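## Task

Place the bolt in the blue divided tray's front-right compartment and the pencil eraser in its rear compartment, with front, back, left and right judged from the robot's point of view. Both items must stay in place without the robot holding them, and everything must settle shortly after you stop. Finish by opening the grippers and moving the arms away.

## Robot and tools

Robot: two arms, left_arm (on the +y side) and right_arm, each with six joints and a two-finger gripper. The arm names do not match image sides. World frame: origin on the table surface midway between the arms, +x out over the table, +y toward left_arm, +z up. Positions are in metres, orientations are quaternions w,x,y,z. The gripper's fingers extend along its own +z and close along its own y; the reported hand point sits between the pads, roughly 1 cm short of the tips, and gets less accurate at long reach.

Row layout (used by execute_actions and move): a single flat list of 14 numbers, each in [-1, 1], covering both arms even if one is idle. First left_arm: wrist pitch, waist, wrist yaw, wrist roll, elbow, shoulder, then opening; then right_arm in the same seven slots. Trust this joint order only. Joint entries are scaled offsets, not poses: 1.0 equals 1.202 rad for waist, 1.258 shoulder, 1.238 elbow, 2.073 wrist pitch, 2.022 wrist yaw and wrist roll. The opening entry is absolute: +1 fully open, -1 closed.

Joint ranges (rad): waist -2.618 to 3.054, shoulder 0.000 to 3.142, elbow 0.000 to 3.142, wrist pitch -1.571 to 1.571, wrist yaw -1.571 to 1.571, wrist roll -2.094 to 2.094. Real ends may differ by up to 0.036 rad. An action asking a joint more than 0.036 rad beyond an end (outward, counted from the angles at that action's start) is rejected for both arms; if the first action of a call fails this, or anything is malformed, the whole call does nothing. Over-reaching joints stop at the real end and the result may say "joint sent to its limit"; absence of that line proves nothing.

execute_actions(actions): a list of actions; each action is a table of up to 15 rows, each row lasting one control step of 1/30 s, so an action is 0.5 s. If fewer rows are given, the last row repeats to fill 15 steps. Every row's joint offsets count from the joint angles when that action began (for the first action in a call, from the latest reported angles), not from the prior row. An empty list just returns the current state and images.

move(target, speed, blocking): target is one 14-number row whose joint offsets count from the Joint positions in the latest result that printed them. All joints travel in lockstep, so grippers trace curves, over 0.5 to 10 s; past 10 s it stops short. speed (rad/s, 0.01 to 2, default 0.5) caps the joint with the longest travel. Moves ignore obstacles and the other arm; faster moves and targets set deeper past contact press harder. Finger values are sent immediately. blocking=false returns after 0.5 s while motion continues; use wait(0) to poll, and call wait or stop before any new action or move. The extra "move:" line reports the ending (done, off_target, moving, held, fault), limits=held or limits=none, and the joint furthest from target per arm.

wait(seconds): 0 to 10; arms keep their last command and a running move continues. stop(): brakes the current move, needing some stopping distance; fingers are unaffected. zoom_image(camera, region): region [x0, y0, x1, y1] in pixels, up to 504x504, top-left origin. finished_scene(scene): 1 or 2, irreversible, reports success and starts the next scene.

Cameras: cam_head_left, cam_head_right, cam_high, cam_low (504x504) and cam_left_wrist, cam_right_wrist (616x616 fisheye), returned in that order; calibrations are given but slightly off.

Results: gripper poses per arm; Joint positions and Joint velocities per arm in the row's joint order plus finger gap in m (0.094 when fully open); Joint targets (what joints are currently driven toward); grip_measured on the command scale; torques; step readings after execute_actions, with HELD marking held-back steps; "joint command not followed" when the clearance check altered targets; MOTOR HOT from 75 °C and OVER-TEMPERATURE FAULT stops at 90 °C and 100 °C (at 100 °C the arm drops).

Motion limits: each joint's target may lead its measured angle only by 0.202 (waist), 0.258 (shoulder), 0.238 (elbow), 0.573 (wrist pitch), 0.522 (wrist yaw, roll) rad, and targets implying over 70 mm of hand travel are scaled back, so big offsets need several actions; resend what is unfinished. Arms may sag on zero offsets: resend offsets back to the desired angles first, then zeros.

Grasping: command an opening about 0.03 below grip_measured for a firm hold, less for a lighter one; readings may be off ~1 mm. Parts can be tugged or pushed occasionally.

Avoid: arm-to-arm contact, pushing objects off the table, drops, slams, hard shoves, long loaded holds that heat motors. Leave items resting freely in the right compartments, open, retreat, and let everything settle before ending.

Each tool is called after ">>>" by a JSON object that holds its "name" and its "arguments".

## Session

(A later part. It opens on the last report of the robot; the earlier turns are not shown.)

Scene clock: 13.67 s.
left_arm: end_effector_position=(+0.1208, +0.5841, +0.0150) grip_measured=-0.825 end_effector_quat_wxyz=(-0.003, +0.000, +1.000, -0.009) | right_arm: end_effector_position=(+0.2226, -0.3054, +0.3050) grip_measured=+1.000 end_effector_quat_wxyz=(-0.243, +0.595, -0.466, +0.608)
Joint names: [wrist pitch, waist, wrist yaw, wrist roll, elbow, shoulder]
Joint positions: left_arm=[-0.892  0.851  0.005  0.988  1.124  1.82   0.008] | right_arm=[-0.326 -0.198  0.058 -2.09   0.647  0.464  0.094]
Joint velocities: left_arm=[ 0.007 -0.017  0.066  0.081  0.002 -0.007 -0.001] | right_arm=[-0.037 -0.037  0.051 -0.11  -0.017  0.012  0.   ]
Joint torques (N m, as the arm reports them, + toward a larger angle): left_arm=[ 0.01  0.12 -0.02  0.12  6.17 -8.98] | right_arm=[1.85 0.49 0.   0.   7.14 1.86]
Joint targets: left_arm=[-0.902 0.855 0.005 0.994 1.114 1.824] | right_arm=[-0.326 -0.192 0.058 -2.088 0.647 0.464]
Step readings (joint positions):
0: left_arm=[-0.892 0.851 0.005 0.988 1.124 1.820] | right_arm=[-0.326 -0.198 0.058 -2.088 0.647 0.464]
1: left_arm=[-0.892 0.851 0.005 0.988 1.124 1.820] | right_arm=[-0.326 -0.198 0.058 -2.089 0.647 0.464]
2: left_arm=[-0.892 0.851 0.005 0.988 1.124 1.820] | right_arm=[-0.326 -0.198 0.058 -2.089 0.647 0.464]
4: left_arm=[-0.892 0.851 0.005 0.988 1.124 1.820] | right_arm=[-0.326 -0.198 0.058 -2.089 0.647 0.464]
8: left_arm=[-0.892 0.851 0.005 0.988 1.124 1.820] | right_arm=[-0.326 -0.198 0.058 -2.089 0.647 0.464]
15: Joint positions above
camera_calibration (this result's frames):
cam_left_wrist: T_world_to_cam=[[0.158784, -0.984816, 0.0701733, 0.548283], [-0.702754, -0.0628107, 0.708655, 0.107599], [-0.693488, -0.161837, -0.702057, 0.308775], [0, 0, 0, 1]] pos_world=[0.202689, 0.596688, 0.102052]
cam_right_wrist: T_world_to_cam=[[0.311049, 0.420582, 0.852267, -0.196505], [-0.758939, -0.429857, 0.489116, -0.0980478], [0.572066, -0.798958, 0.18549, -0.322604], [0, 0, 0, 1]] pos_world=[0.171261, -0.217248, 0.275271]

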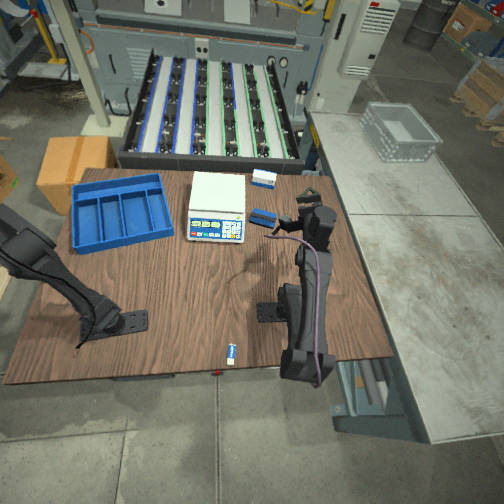

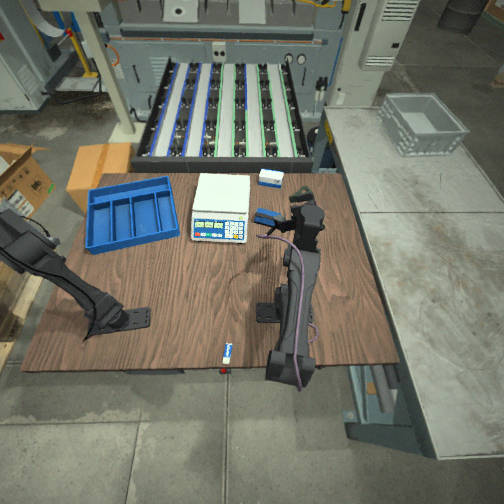

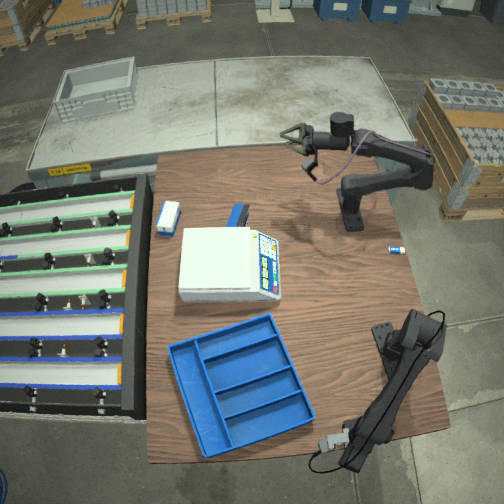

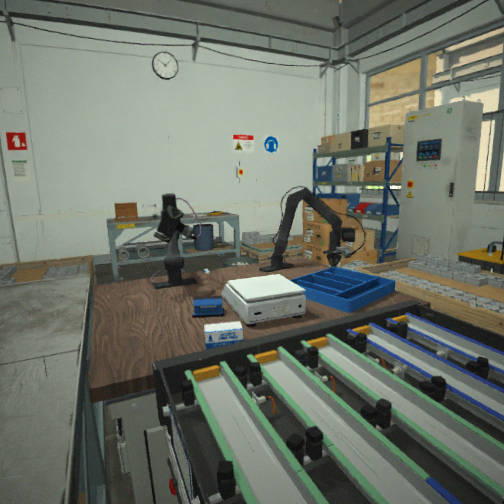

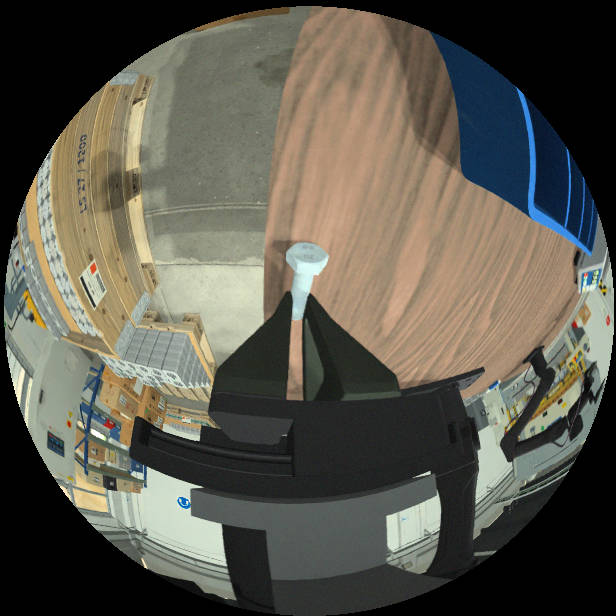

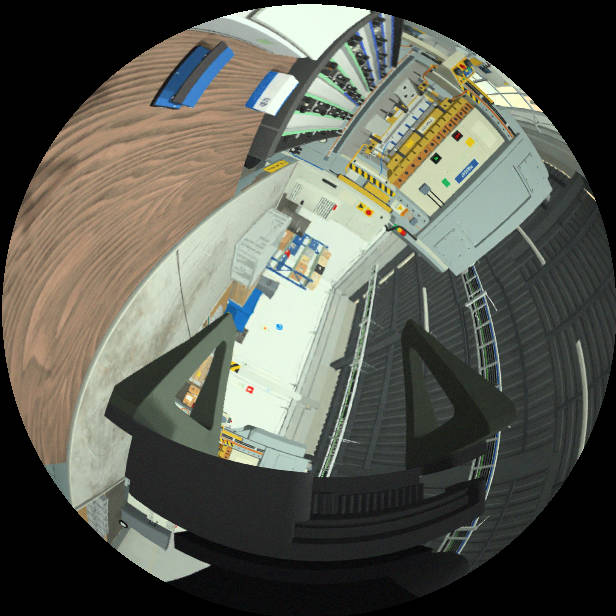

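>>> {"name": "execute_actions", "arguments": {"actions": [[[-0.005,0.003,0,0.003,-0.008,0.003,-0.86, 0,0.005,0,0,0,0,1]]]}}

>>> {"name": "zoom_image", "arguments": {"camera": "cam_left_wrist", "region": [230, 220, 370, 360]}}

Scene clock: 14.27 s.
left_arm: end_effector_position=(+0.1208, +0.5841, +0.0150) grip_measured=-0.849 end_effector_quat_wxyz=(-0.003, +0.000, +1.000, -0.009) | right_arm: end_effector_position=(+0.2226, -0.3054, +0.3050) grip_measured=+1.000 end_effector_quat_wxyz=(-0.242, +0.596, -0.465, +0.608)
Joint names: [wrist pitch, waist, wrist yaw, wrist roll, elbow, shoulder]
Joint positions: left_arm=[-0.892  0.851  0.005  0.988  1.124  1.82   0.007] | right_arm=[-0.326 -0.198  0.058 -2.091  0.647  0.464  0.094]
Joint velocities: left_arm=[-0.007  0.002  0.051  0.007  0.007 -0.017  0.   ] | right_arm=[-0.022 -0.007 -0.007  0.081 -0.012 -0.007  0.   ]
Joint torques (N m, as the arm reports them, + toward a larger angle): left_arm=[ 0.06  0.48  0.    0.11  6.22 -9.08] | right_arm=[ 1.84  0.51 -0.01  0.01  7.1   1.91]
Joint targets: left_arm=[-0.902 0.855 0.005 0.994 1.114 1.824] | right_arm=[-0.326 -0.192 0.058 -2.090 0.647 0.464]
Step readings (joint positions):
0: left_arm=[-0.892 0.851 0.005 0.988 1.124 1.820] | right_arm=[-0.326 -0.198 0.058 -2.090 0.647 0.464]
1: left_arm=[-0.892 0.851 0.005 0.988 1.124 1.820] | right_arm=[-0.326 -0.198 0.058 -2.090 0.647 0.464]
2: left_arm=[-0.892 0.851 0.005 0.988 1.124 1.820] | right_arm=[-0.326 -0.198 0.058 -2.090 0.647 0.464]
4: left_arm=[-0.892 0.851 0.005 0.988 1.124 1.820] | right_arm=[-0.326 -0.198 0.058 -2.091 0.647 0.464]
8: left_arm=[-0.892 0.851 0.005 0.988 1.124 1.820] | right_arm=[-0.326 -0.198 0.058 -2.091 0.647 0.464]
15: Joint positions above
camera_calibration (this result's frames):
cam_left_wrist: T_world_to_cam=[[0.158784, -0.984816, 0.0701733, 0.548283], [-0.702754, -0.0628107, 0.708655, 0.107599], [-0.693488, -0.161837, -0.702057, 0.308775], [0, 0, 0, 1]] pos_world=[0.202689, 0.596688, 0.102052]
cam_right_wrist: T_world_to_cam=[[0.311318, 0.421884, 0.851525, -0.19594], [-0.758639, -0.429312, 0.49006, -0.0982361], [0.572318, -0.798564, 0.186406, -0.32282], [0, 0, 0, 1]] pos_world=[0.17123, -0.217302, 0.275165]

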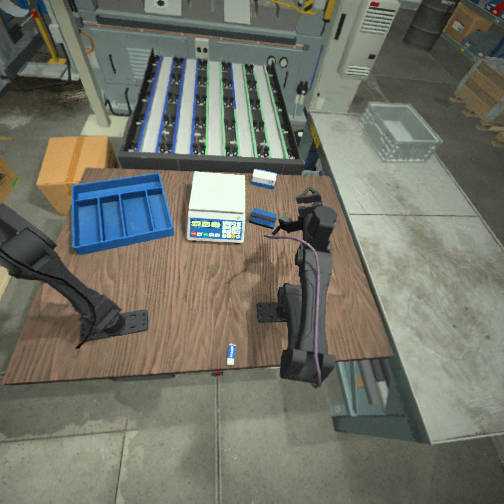

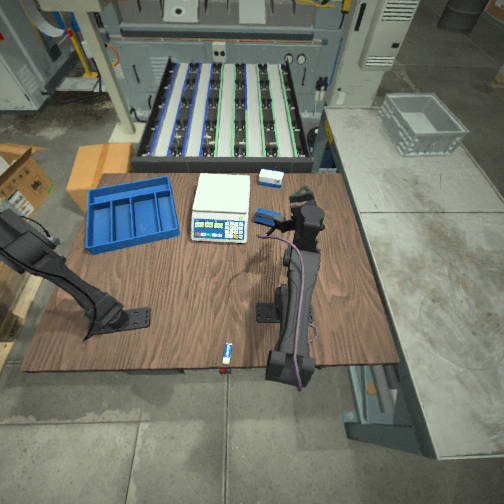

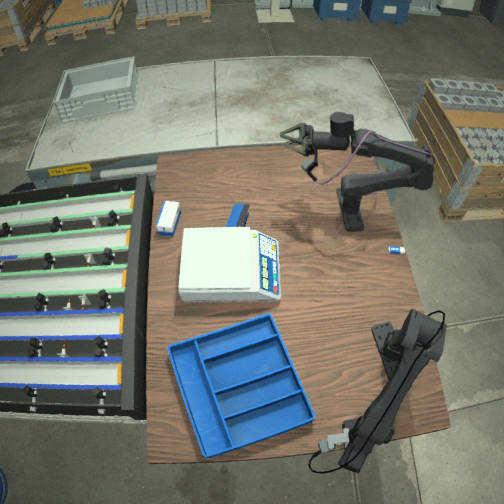

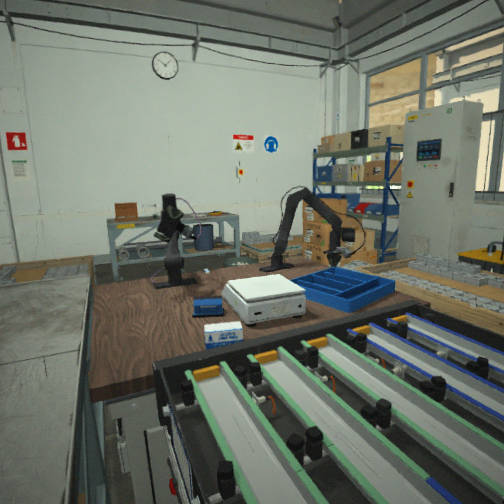

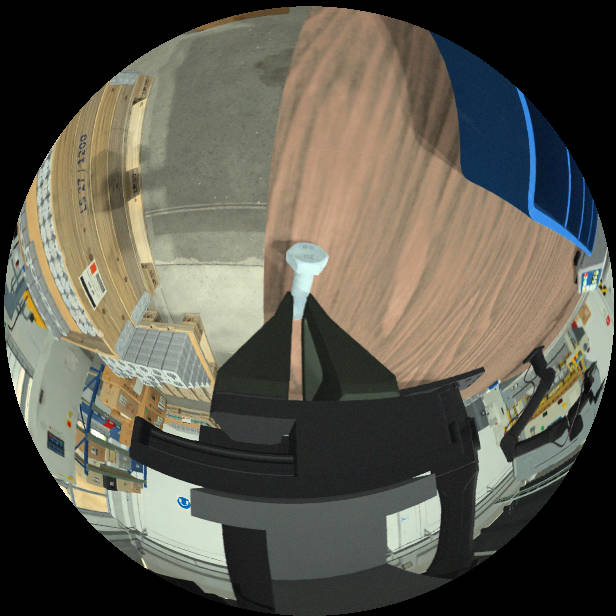

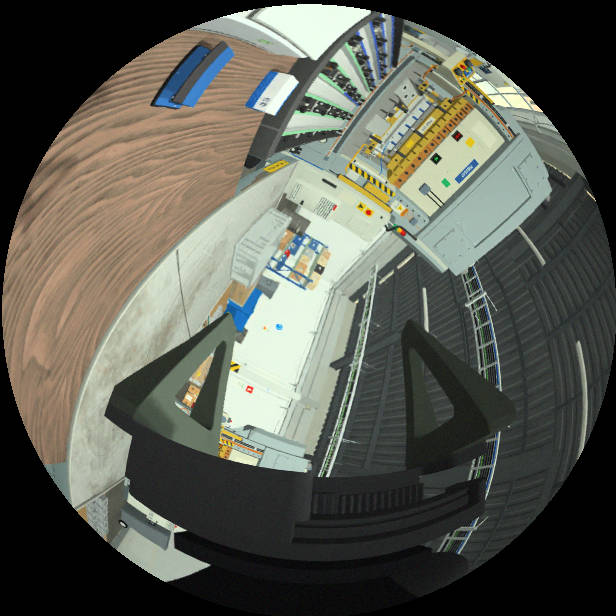

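Region (230, 220, 370, 360) of cam_left_wrist's 616x616 image, scaled by 3.600, with more detail than that image has.

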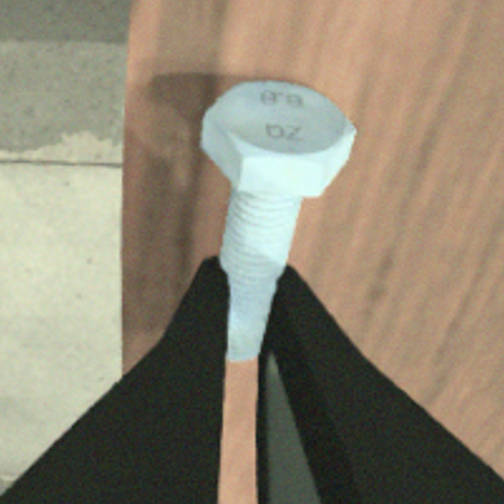

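>>> {"name": "execute_actions", "arguments": {"actions": [[[-0.005,0.003,0,0.003,-0.008,0.003,-0.4, 0,0.005,0,0,0,0,1]],[[-0.005,0.003,0,0.003,-0.008,0.01,-0.4, 0,0.005,0,0,0,0,1],[-0.005,0.003,0,0.003,-0.008,0.015,-0.4, 0,0.005,0,0,0,0,1],[-0.005,0.003,0,0.003,-0.008,0.02,-0.4, 0,0.005,0,0,0,0,1],[-0.005,0.003,0,0.003,-0.008,0.025,-0.4, 0,0.005,0,0,0,0,1],[-0.005,0.003,0,0.003,-0.008,0.029,-0.4, 0,0.005,0,0,0,0,1]]]}}

>>> {"name": "zoom_image", "arguments": {"camera": "cam_left_wrist", "region": [200, 220, 400, 420]}}

Scene clock: 15.63 s.
left_arm: end_effector_position=(+0.1205, +0.5837, +0.0137) grip_measured=-0.402 end_effector_quat_wxyz=(-0.004, +0.000, +1.000, -0.011) | right_arm: end_effector_position=(+0.2226, -0.3054, +0.3050) grip_measured=+1.000 end_effector_quat_wxyz=(-0.241, +0.596, -0.464, +0.609)
Joint names: [wrist pitch, waist, wrist yaw, wrist roll, elbow, shoulder]
Joint positions: left_arm=[-0.892  0.851  0.005  0.988  1.124  1.825  0.028] | right_arm=[-0.326 -0.198  0.058 -2.094  0.647  0.464  0.094]
Joint velocities: left_arm=[ 0.037 -0.002 -0.037  0.051  0.007 -0.007 -0.   ] | right_arm=[-0.081 -0.022 -0.007 -0.007  0.002  0.002  0.   ]
Joint torques (N m, as the arm reports them, + toward a larger angle): left_arm=[ 0.07  0.13  0.06  0.14  6.03 -6.17] | right_arm=[1.85 0.48 0.   0.02 7.09 1.88]
Joint targets: left_arm=[-0.903 0.855 0.005 0.994 1.114 1.857] | right_arm=[-0.326 -0.192 0.058 -2.093 0.647 0.464]
Step readings (joint positions; steps 1 to 15: 1st action; 16 to 30: 2nd action):
0: left_arm=[-0.892 0.851 0.005 0.988 1.124 1.820] | right_arm=[-0.326 -0.198 0.058 -2.091 0.647 0.464]
1: left_arm=[-0.892 0.851 0.005 0.988 1.124 1.820] | right_arm=[-0.326 -0.198 0.058 -2.091 0.647 0.464]
2: left_arm=[-0.892 0.851 0.005 0.988 1.124 1.820] | right_arm=[-0.326 -0.198 0.058 -2.092 0.647 0.464]
4: left_arm=[-0.892 0.851 0.005 0.988 1.124 1.820] | right_arm=[-0.326 -0.198 0.058 -2.092 0.647 0.464]
8: left_arm=[-0.892 0.851 0.005 0.988 1.124 1.820] | right_arm=[-0.326 -0.198 0.058 -2.093 0.647 0.464]
15: left_arm=[-0.892 0.851 0.005 0.988 1.124 1.820] | right_arm=[-0.326 -0.198 0.058 -2.093 0.647 0.464]
16: left_arm=[-0.892 0.851 0.005 0.988 1.124 1.820] | right_arm=[-0.326 -0.198 0.058 -2.093 0.647 0.464]
17: left_arm=[-0.892 0.851 0.005 0.988 1.124 1.820] | right_arm=[-0.326 -0.198 0.058 -2.093 0.647 0.464]
19: left_arm=[-0.892 0.851 0.005 0.988 1.124 1.821] | right_arm=[-0.326 -0.198 0.058 -2.094 0.647 0.464]
23: left_arm=[-0.892 0.851 0.005 0.988 1.124 1.825] | right_arm=[-0.326 -0.198 0.058 -2.094 0.647 0.464]
30: Joint positions above
camera_calibration (this result's frames):
cam_left_wrist: T_world_to_cam=[[0.158965, -0.984542, 0.0735366, 0.547795], [-0.700966, -0.0600984, 0.710658, 0.106494], [-0.695253, -0.164516, -0.699684, 0.30935], [0, 0, 0, 1]] pos_world=[0.202645, 0.596621, 0.100484]
cam_right_wrist: T_world_to_cam=[[0.311787, 0.424162, 0.850221, -0.194952], [-0.758113, -0.428354, 0.491709, -0.098564], [0.57276, -0.797872, 0.188007, -0.323195], [0, 0, 0, 1]] pos_world=[0.171174, -0.217397, 0.27498]

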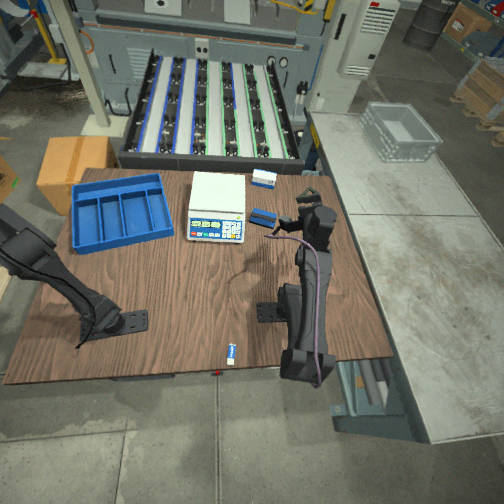

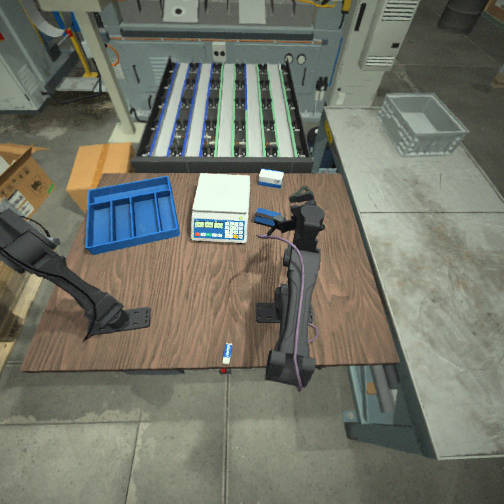

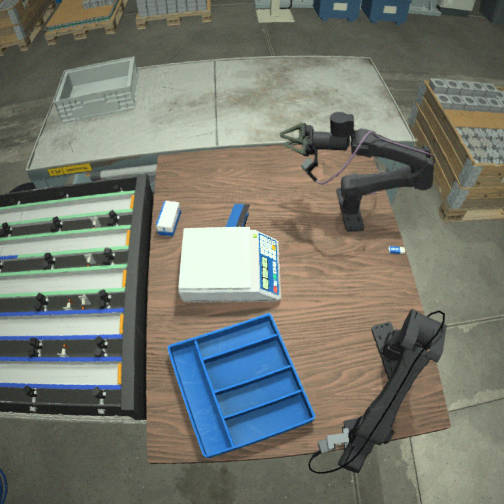

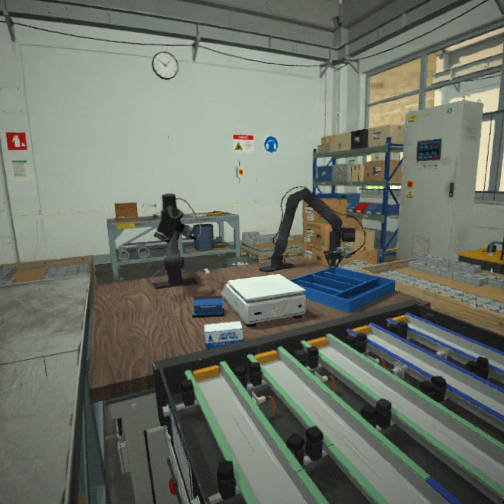

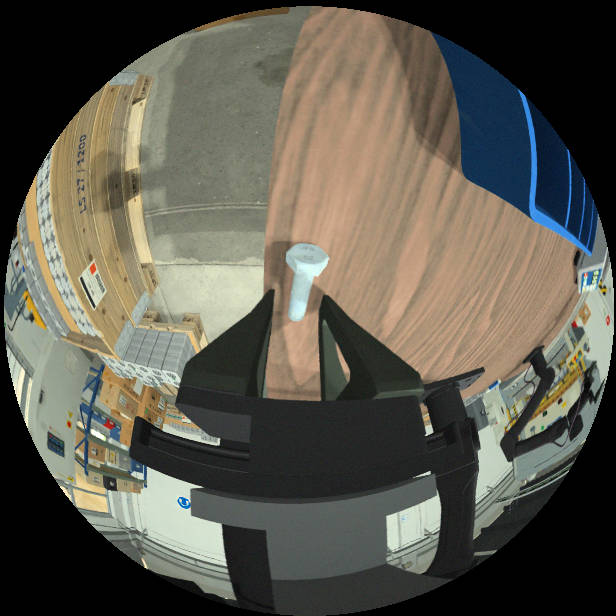

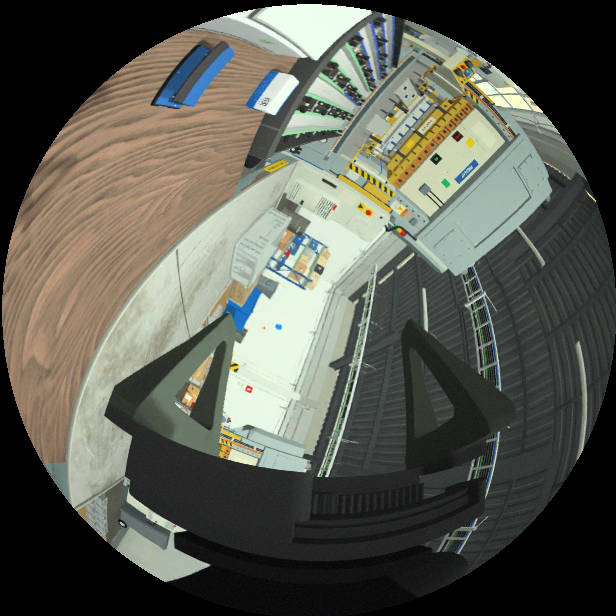

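Region (200, 220, 400, 420) of cam_left_wrist's 616x616 image, scaled by 2.520, with more detail than that image has.

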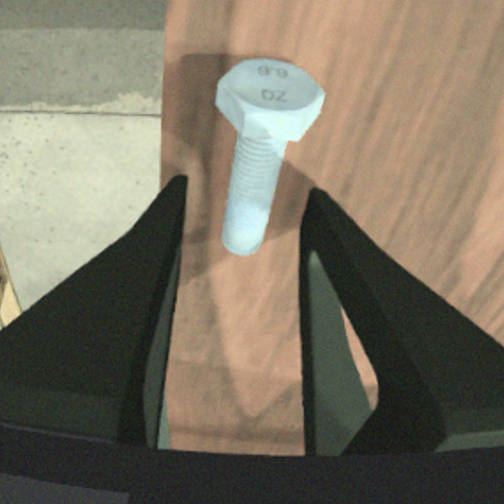

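>>> {"name": "execute_actions", "arguments": {"actions": [[[-0.005,0.003,0,0.003,-0.008,0.008,-0.6, 0,0.005,0,0,0,0,1],[-0.005,0.003,0,0.003,-0.008,0.008,-0.7, 0,0.005,0,0,0,0,1],[-0.005,0.003,0,0.003,-0.008,0.008,-0.78, 0,0.005,0,0,0,0,1],[-0.005,0.003,0,0.003,-0.008,0.008,-0.83, 0,0.005,0,0,0,0,1],[-0.005,0.003,0,0.003,-0.008,0.008,-0.86, 0,0.005,0,0,0,0,1],[-0.005,0.003,0,0.003,-0.008,0.008,-0.89, 0,0.005,0,0,0,0,1]],[[0,0.003,0,0.003,-0.008,0.005,-0.89, 0,0.005,0,0,0,0,1]]]}}

>>> {"name": "zoom_image", "arguments": {"camera": "cam_left_wrist", "region": [200, 220, 400, 420]}}

Scene clock: 17.30 s.
left_arm: end_effector_position=(+0.1206, +0.5838, +0.0137) grip_measured=-0.871 end_effector_quat_wxyz=(-0.004, +0.000, +1.000, -0.010) | right_arm: end_effector_position=(+0.2226, -0.3054, +0.3050) grip_measured=+1.000 end_effector_quat_wxyz=(-0.241, +0.597, -0.463, +0.609)
Joint names: [wrist pitch, waist, wrist yaw, wrist roll, elbow, shoulder]
Joint positions: left_arm=[-0.891  0.851  0.005  0.988  1.124  1.825  0.006] | right_arm=[-0.326 -0.198  0.058 -2.097  0.647  0.464  0.094]
Joint velocities: left_arm=[-0.022  0.012  0.007  0.007  0.012  0.012  0.001] | right_arm=[ 0.022  0.007  0.037 -0.022 -0.002  0.012  0.   ]
Joint torques (N m, as the arm reports them, + toward a larger angle): left_arm=[ 0.12  0.38  0.09  0.13  6.13 -8.77] | right_arm=[1.84 0.49 0.   0.04 7.1  1.88]
Joint targets: left_arm=[-0.891 0.855 0.005 0.994 1.114 1.831] | right_arm=[-0.326 -0.192 0.058 -2.096 0.647 0.464]
Step readings (joint positions; steps 1 to 15: 1st action; 16 to 30: 2nd action):
0: left_arm=[-0.892 0.851 0.005 0.988 1.124 1.825] | right_arm=[-0.326 -0.198 0.058 -2.094 0.647 0.464]
1: left_arm=[-0.891 0.851 0.005 0.988 1.124 1.825] | right_arm=[-0.326 -0.198 0.058 -2.094 0.647 0.464]
2: left_arm=[-0.891 0.851 0.005 0.988 1.124 1.825] | right_arm=[-0.326 -0.198 0.058 -2.095 0.647 0.464]
4: left_arm=[-0.891 0.851 0.005 0.988 1.124 1.825] | right_arm=[-0.326 -0.198 0.058 -2.095 0.647 0.464]
8: left_arm=[-0.891 0.851 0.005 0.988 1.124 1.825] | right_arm=[-0.326 -0.198 0.058 -2.096 0.647 0.464]
15: left_arm=[-0.891 0.851 0.005 0.988 1.124 1.825] | right_arm=[-0.326 -0.198 0.058 -2.096 0.647 0.464]
16: left_arm=[-0.891 0.851 0.005 0.988 1.124 1.825] | right_arm=[-0.326 -0.198 0.058 -2.096 0.647 0.464]
17: left_arm=[-0.891 0.851 0.005 0.988 1.124 1.825] | right_arm=[-0.326 -0.198 0.058 -2.096 0.647 0.464]
19: left_arm=[-0.891 0.851 0.005 0.988 1.124 1.825] | right_arm=[-0.326 -0.198 0.058 -2.096 0.647 0.464]
23: left_arm=[-0.891 0.851 0.005 0.988 1.124 1.825] | right_arm=[-0.326 -0.198 0.058 -2.097 0.647 0.464]
30: Joint positions above
camera_calibration (this result's frames):
cam_left_wrist: T_world_to_cam=[[0.158949, -0.984605, 0.0727189, 0.548031], [-0.701038, -0.0606944, 0.710536, 0.1069], [-0.695184, -0.163918, -0.699893, 0.309057], [0, 0, 0, 1]] pos_world=[0.202684, 0.596742, 0.100498]
cam_right_wrist: T_world_to_cam=[[0.312321, 0.426761, 0.848723, -0.19382], [-0.75751, -0.427255, 0.493591, -0.0989363], [0.573266, -0.797075, 0.189835, -0.323622], [0, 0, 0, 1]] pos_world=[0.17111, -0.217507, 0.274768]

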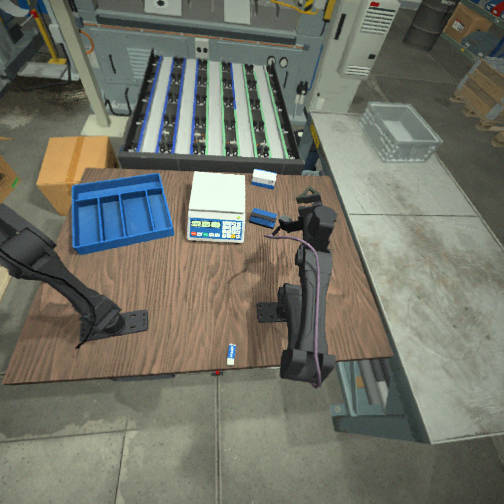

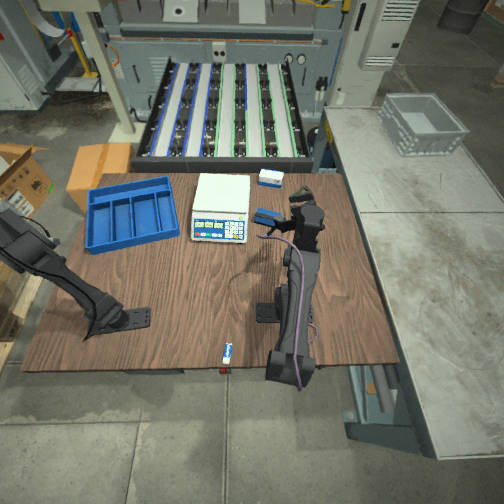

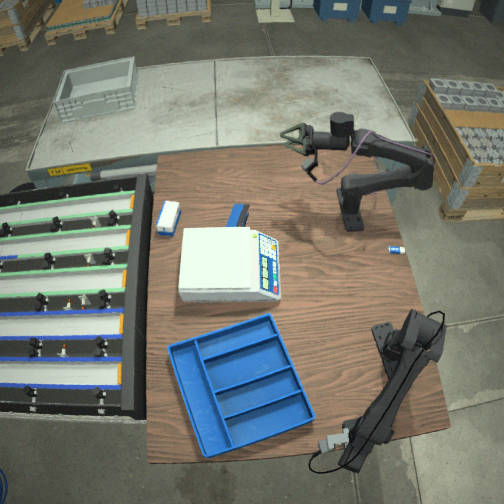

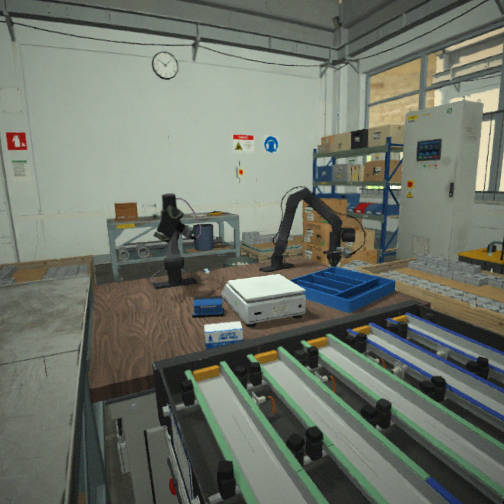

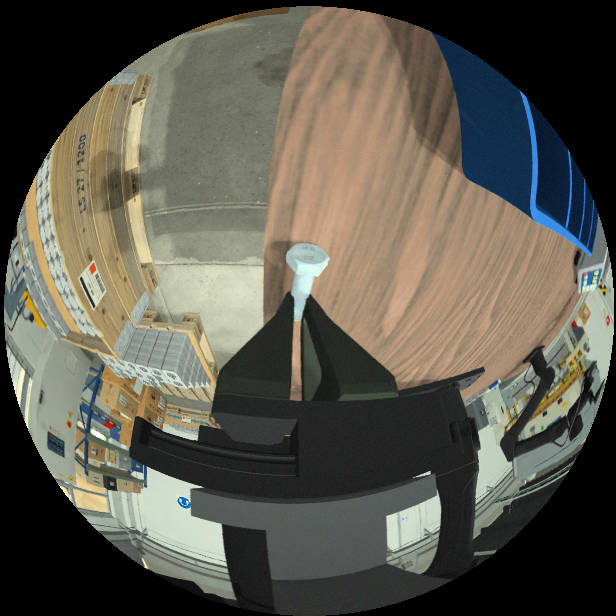

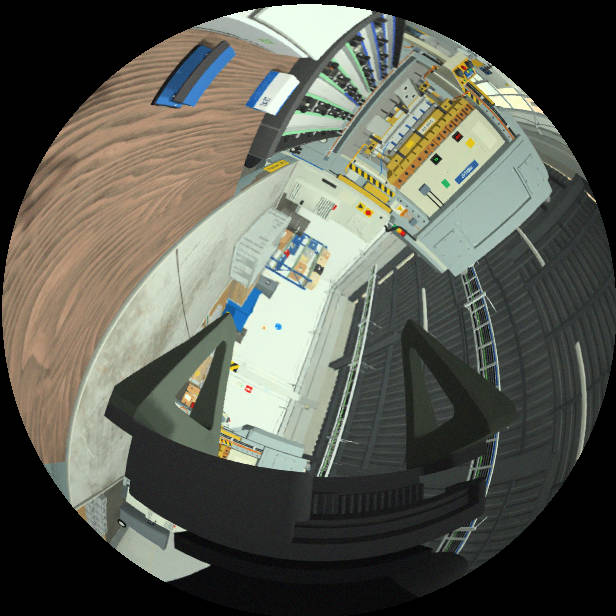

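Region (200, 220, 400, 420) of cam_left_wrist's 616x616 image, scaled by 2.520, with more detail than that image has.

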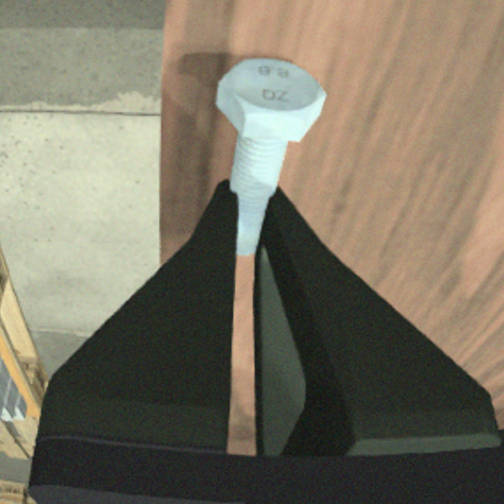

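>>> {"name": "move", "arguments": {"target": [-0.083,0.003,0,0.003,0.093,-0.08,-0.91, 0,0.005,0,0,0,0,1], "speed": 0.15}}

>>> {"name": "zoom_image", "arguments": {"camera": "cam_left_wrist", "region": [200, 220, 400, 420]}}

Scene clock: 19.43 s.
left_arm: end_effector_position=(+0.1200, +0.5829, +0.0580) grip_measured=-0.874 end_effector_quat_wxyz=(-0.000, +0.000, +1.000, -0.005) | right_arm: end_effector_position=(+0.2226, -0.3054, +0.3050) grip_measured=+1.000 end_effector_quat_wxyz=(-0.240, +0.597, -0.463, +0.609)
Joint names: [wrist pitch, waist, wrist yaw, wrist roll, elbow, shoulder]
Joint positions: left_arm=[-1.049  0.851  0.005  0.988  1.217  1.747  0.006] | right_arm=[-0.326 -0.198  0.058 -2.099  0.647  0.464  0.094]
Joint velocities: left_arm=[ 0.022 -0.007 -0.007  0.007 -0.022 -0.007 -0.   ] | right_arm=[ 0.022 -0.017 -0.022 -0.007  0.007 -0.007  0.   ]
Joint torques (N m, as the arm reports them, + toward a larger angle): left_arm=[  0.     0.32   0.03   0.12   9.38 -11.19] | right_arm=[1.85 0.51 0.   0.02 7.07 1.89]
Joint targets: left_arm=[-1.063 0.855 0.005 0.994 1.239 1.724] | right_arm=[-0.326 -0.192 0.058 -2.097 0.647 0.464]
move: off_target (left_arm); limits=none; left_arm: farthest joint: the elbow, 0.023 radians from its target (0.115 radians at the start); right_arm: farthest joint: the waist, 0.006 radians from its target (0.006 radians at the start)
camera_calibration (this result's frames):
cam_left_wrist: T_world_to_cam=[[0.158464, -0.985341, 0.0631852, 0.545046], [-0.70609, -0.0683581, 0.704815, 0.0803521], [-0.690164, -0.156302, -0.706572, 0.334839], [0, 0, 0, 1]] pos_world=[0.20146, 0.594885, 0.145516]
cam_right_wrist: T_world_to_cam=[[0.312587, 0.428059, 0.847971, -0.193254], [-0.757208, -0.426703, 0.49453, -0.0991215], [0.57352, -0.796674, 0.190748, -0.323834], [0, 0, 0, 1]] pos_world=[0.171078, -0.217562, 0.274663]

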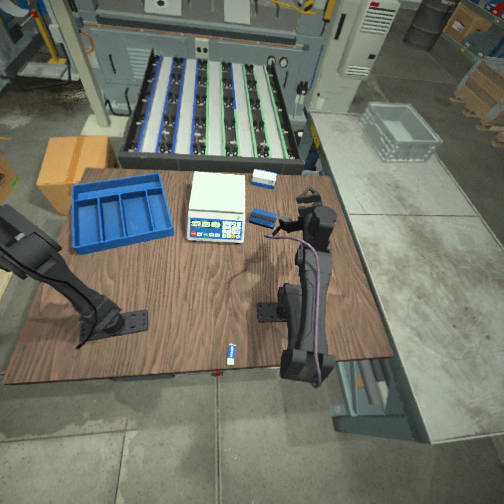

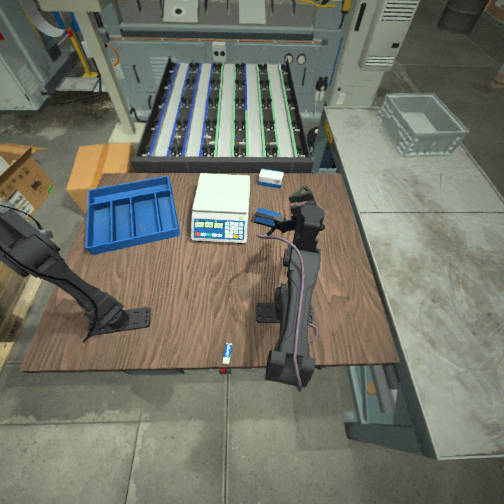

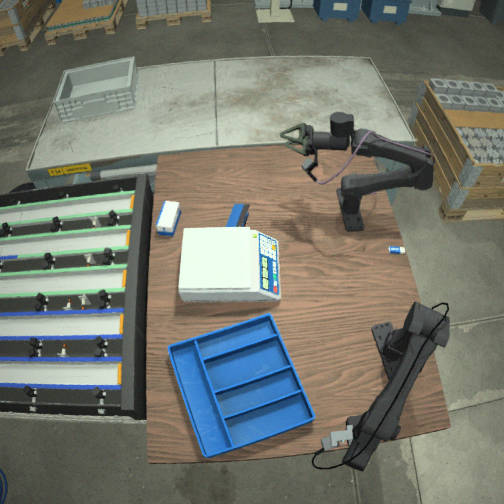

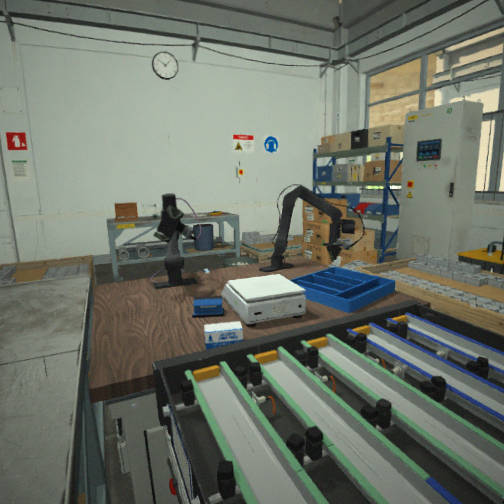

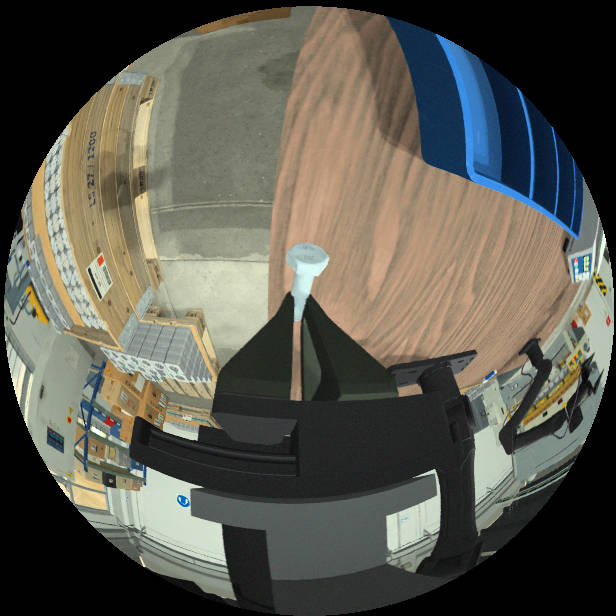

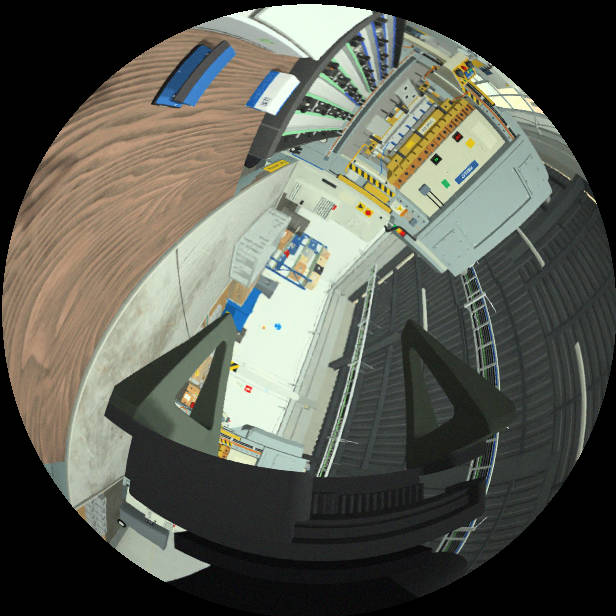

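Region (200, 220, 400, 420) of cam_left_wrist's 616x616 image, scaled by 2.520, with more detail than that image has.

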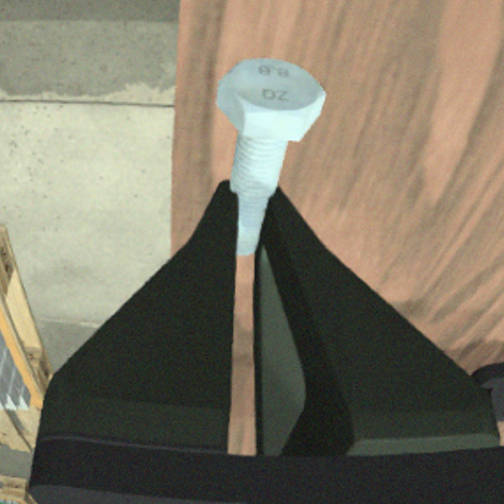

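>>> {"name": "move", "arguments": {"target": [-0.213,-1.0,0,-0.72,0.792,0.422,-0.91, 0,0.005,0,0.03,0,0,1], "speed": 0.8}}

Scene clock: 22.70 s.
left_arm: end_effector_position=(+0.3795, +0.2323, +0.1109) grip_measured=-0.874 end_effector_quat_wxyz=(-0.000, -0.119, +0.993, -0.003) | right_arm: end_effector_position=(+0.2226, -0.3054, +0.3050) grip_measured=+1.000 end_effector_quat_wxyz=(-0.254, +0.586, -0.477, +0.603)
Joint names: [wrist pitch, waist, wrist yaw, wrist roll, elbow, shoulder]
Joint positions: left_arm=[-1.477 -0.356  0.006 -0.458  2.171  2.263  0.006] | right_arm=[-0.326 -0.198  0.058 -2.051  0.647  0.464  0.094]
Joint velocities: left_arm=[ 0.022 -0.007  0.022  0.022  0.002  0.007 -0.   ] | right_arm=[-0.022 -0.002  0.051  0.022 -0.012 -0.022  0.   ]
Joint torques (N m, as the arm reports them, + toward a larger angle): left_arm=[  0.06   0.6    0.06  -0.08   9.94 -13.04] | right_arm=[1.85 0.47 0.01 0.12 7.1  1.89]
Joint targets: left_arm=[-1.490 -0.351 0.005 -0.468 2.197 2.278] | right_arm=[-0.326 -0.192 0.058 -2.038 0.647 0.464]
move: off_target (left_arm); limits=none; left_arm: farthest joint: the elbow, 0.026 radians from its target (0.981 radians at the start); right_arm: farthest joint: the wrist roll, 0.013 radians from its target (0.060 radians at the start)
camera_calibration (this result's frames):
cam_left_wrist: T_world_to_cam=[[0.387778, -0.919776, 0.0603308, 0.0531296], [-0.669002, -0.235817, 0.704859, 0.22715], [-0.634086, -0.31369, -0.706777, 0.511916], [0, 0, 0, 1]] pos_world=[0.45596, 0.263016, 0.198496]
cam_right_wrist: T_world_to_cam=[[0.304064, 0.387358, 0.870344, -0.210609], [-0.76643, -0.443139, 0.464986, -0.0930776], [0.5658, -0.808444, 0.16214, -0.316985], [0, 0, 0, 1]] pos_world=[0.172051, -0.21593, 0.277978]

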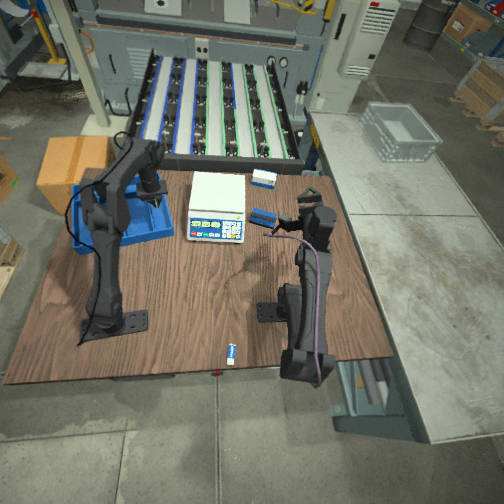

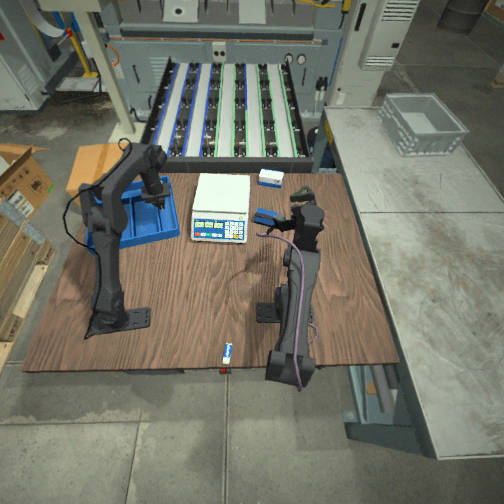

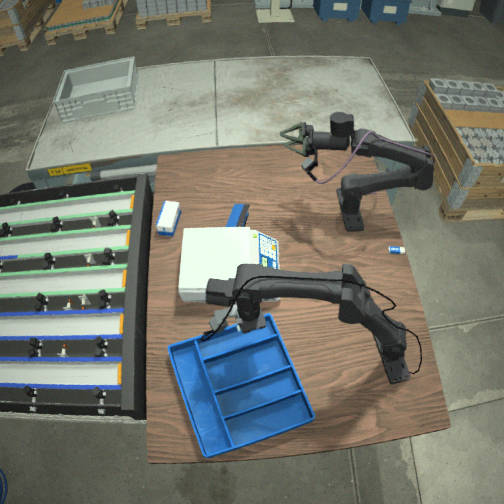

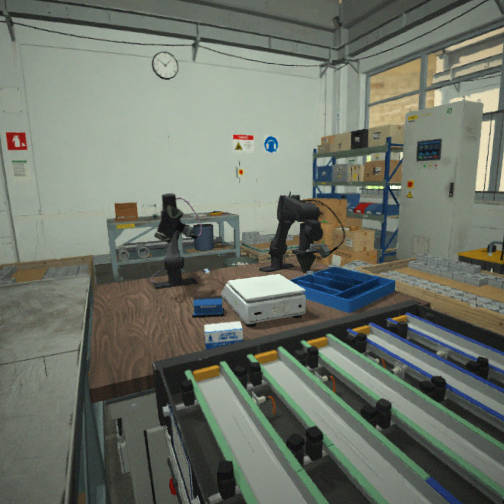

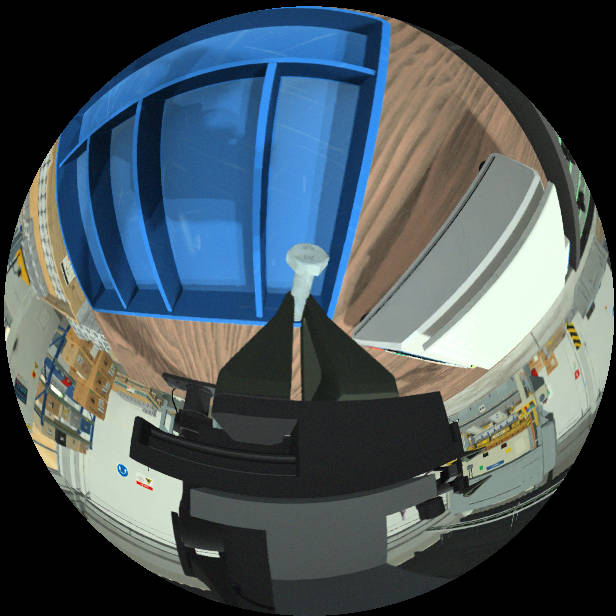

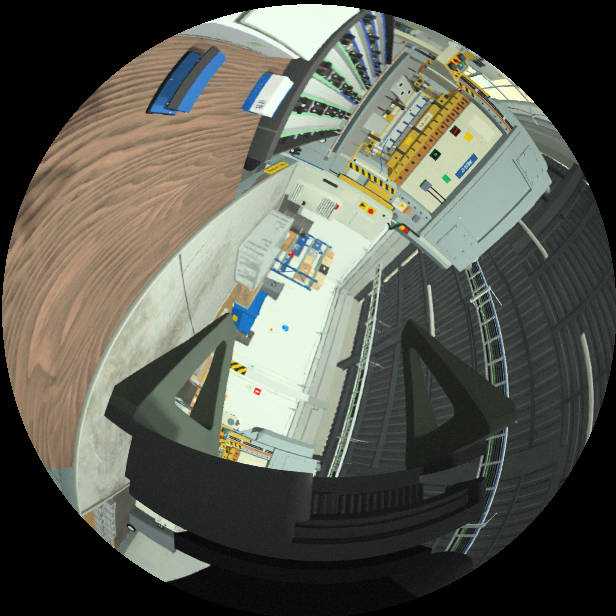

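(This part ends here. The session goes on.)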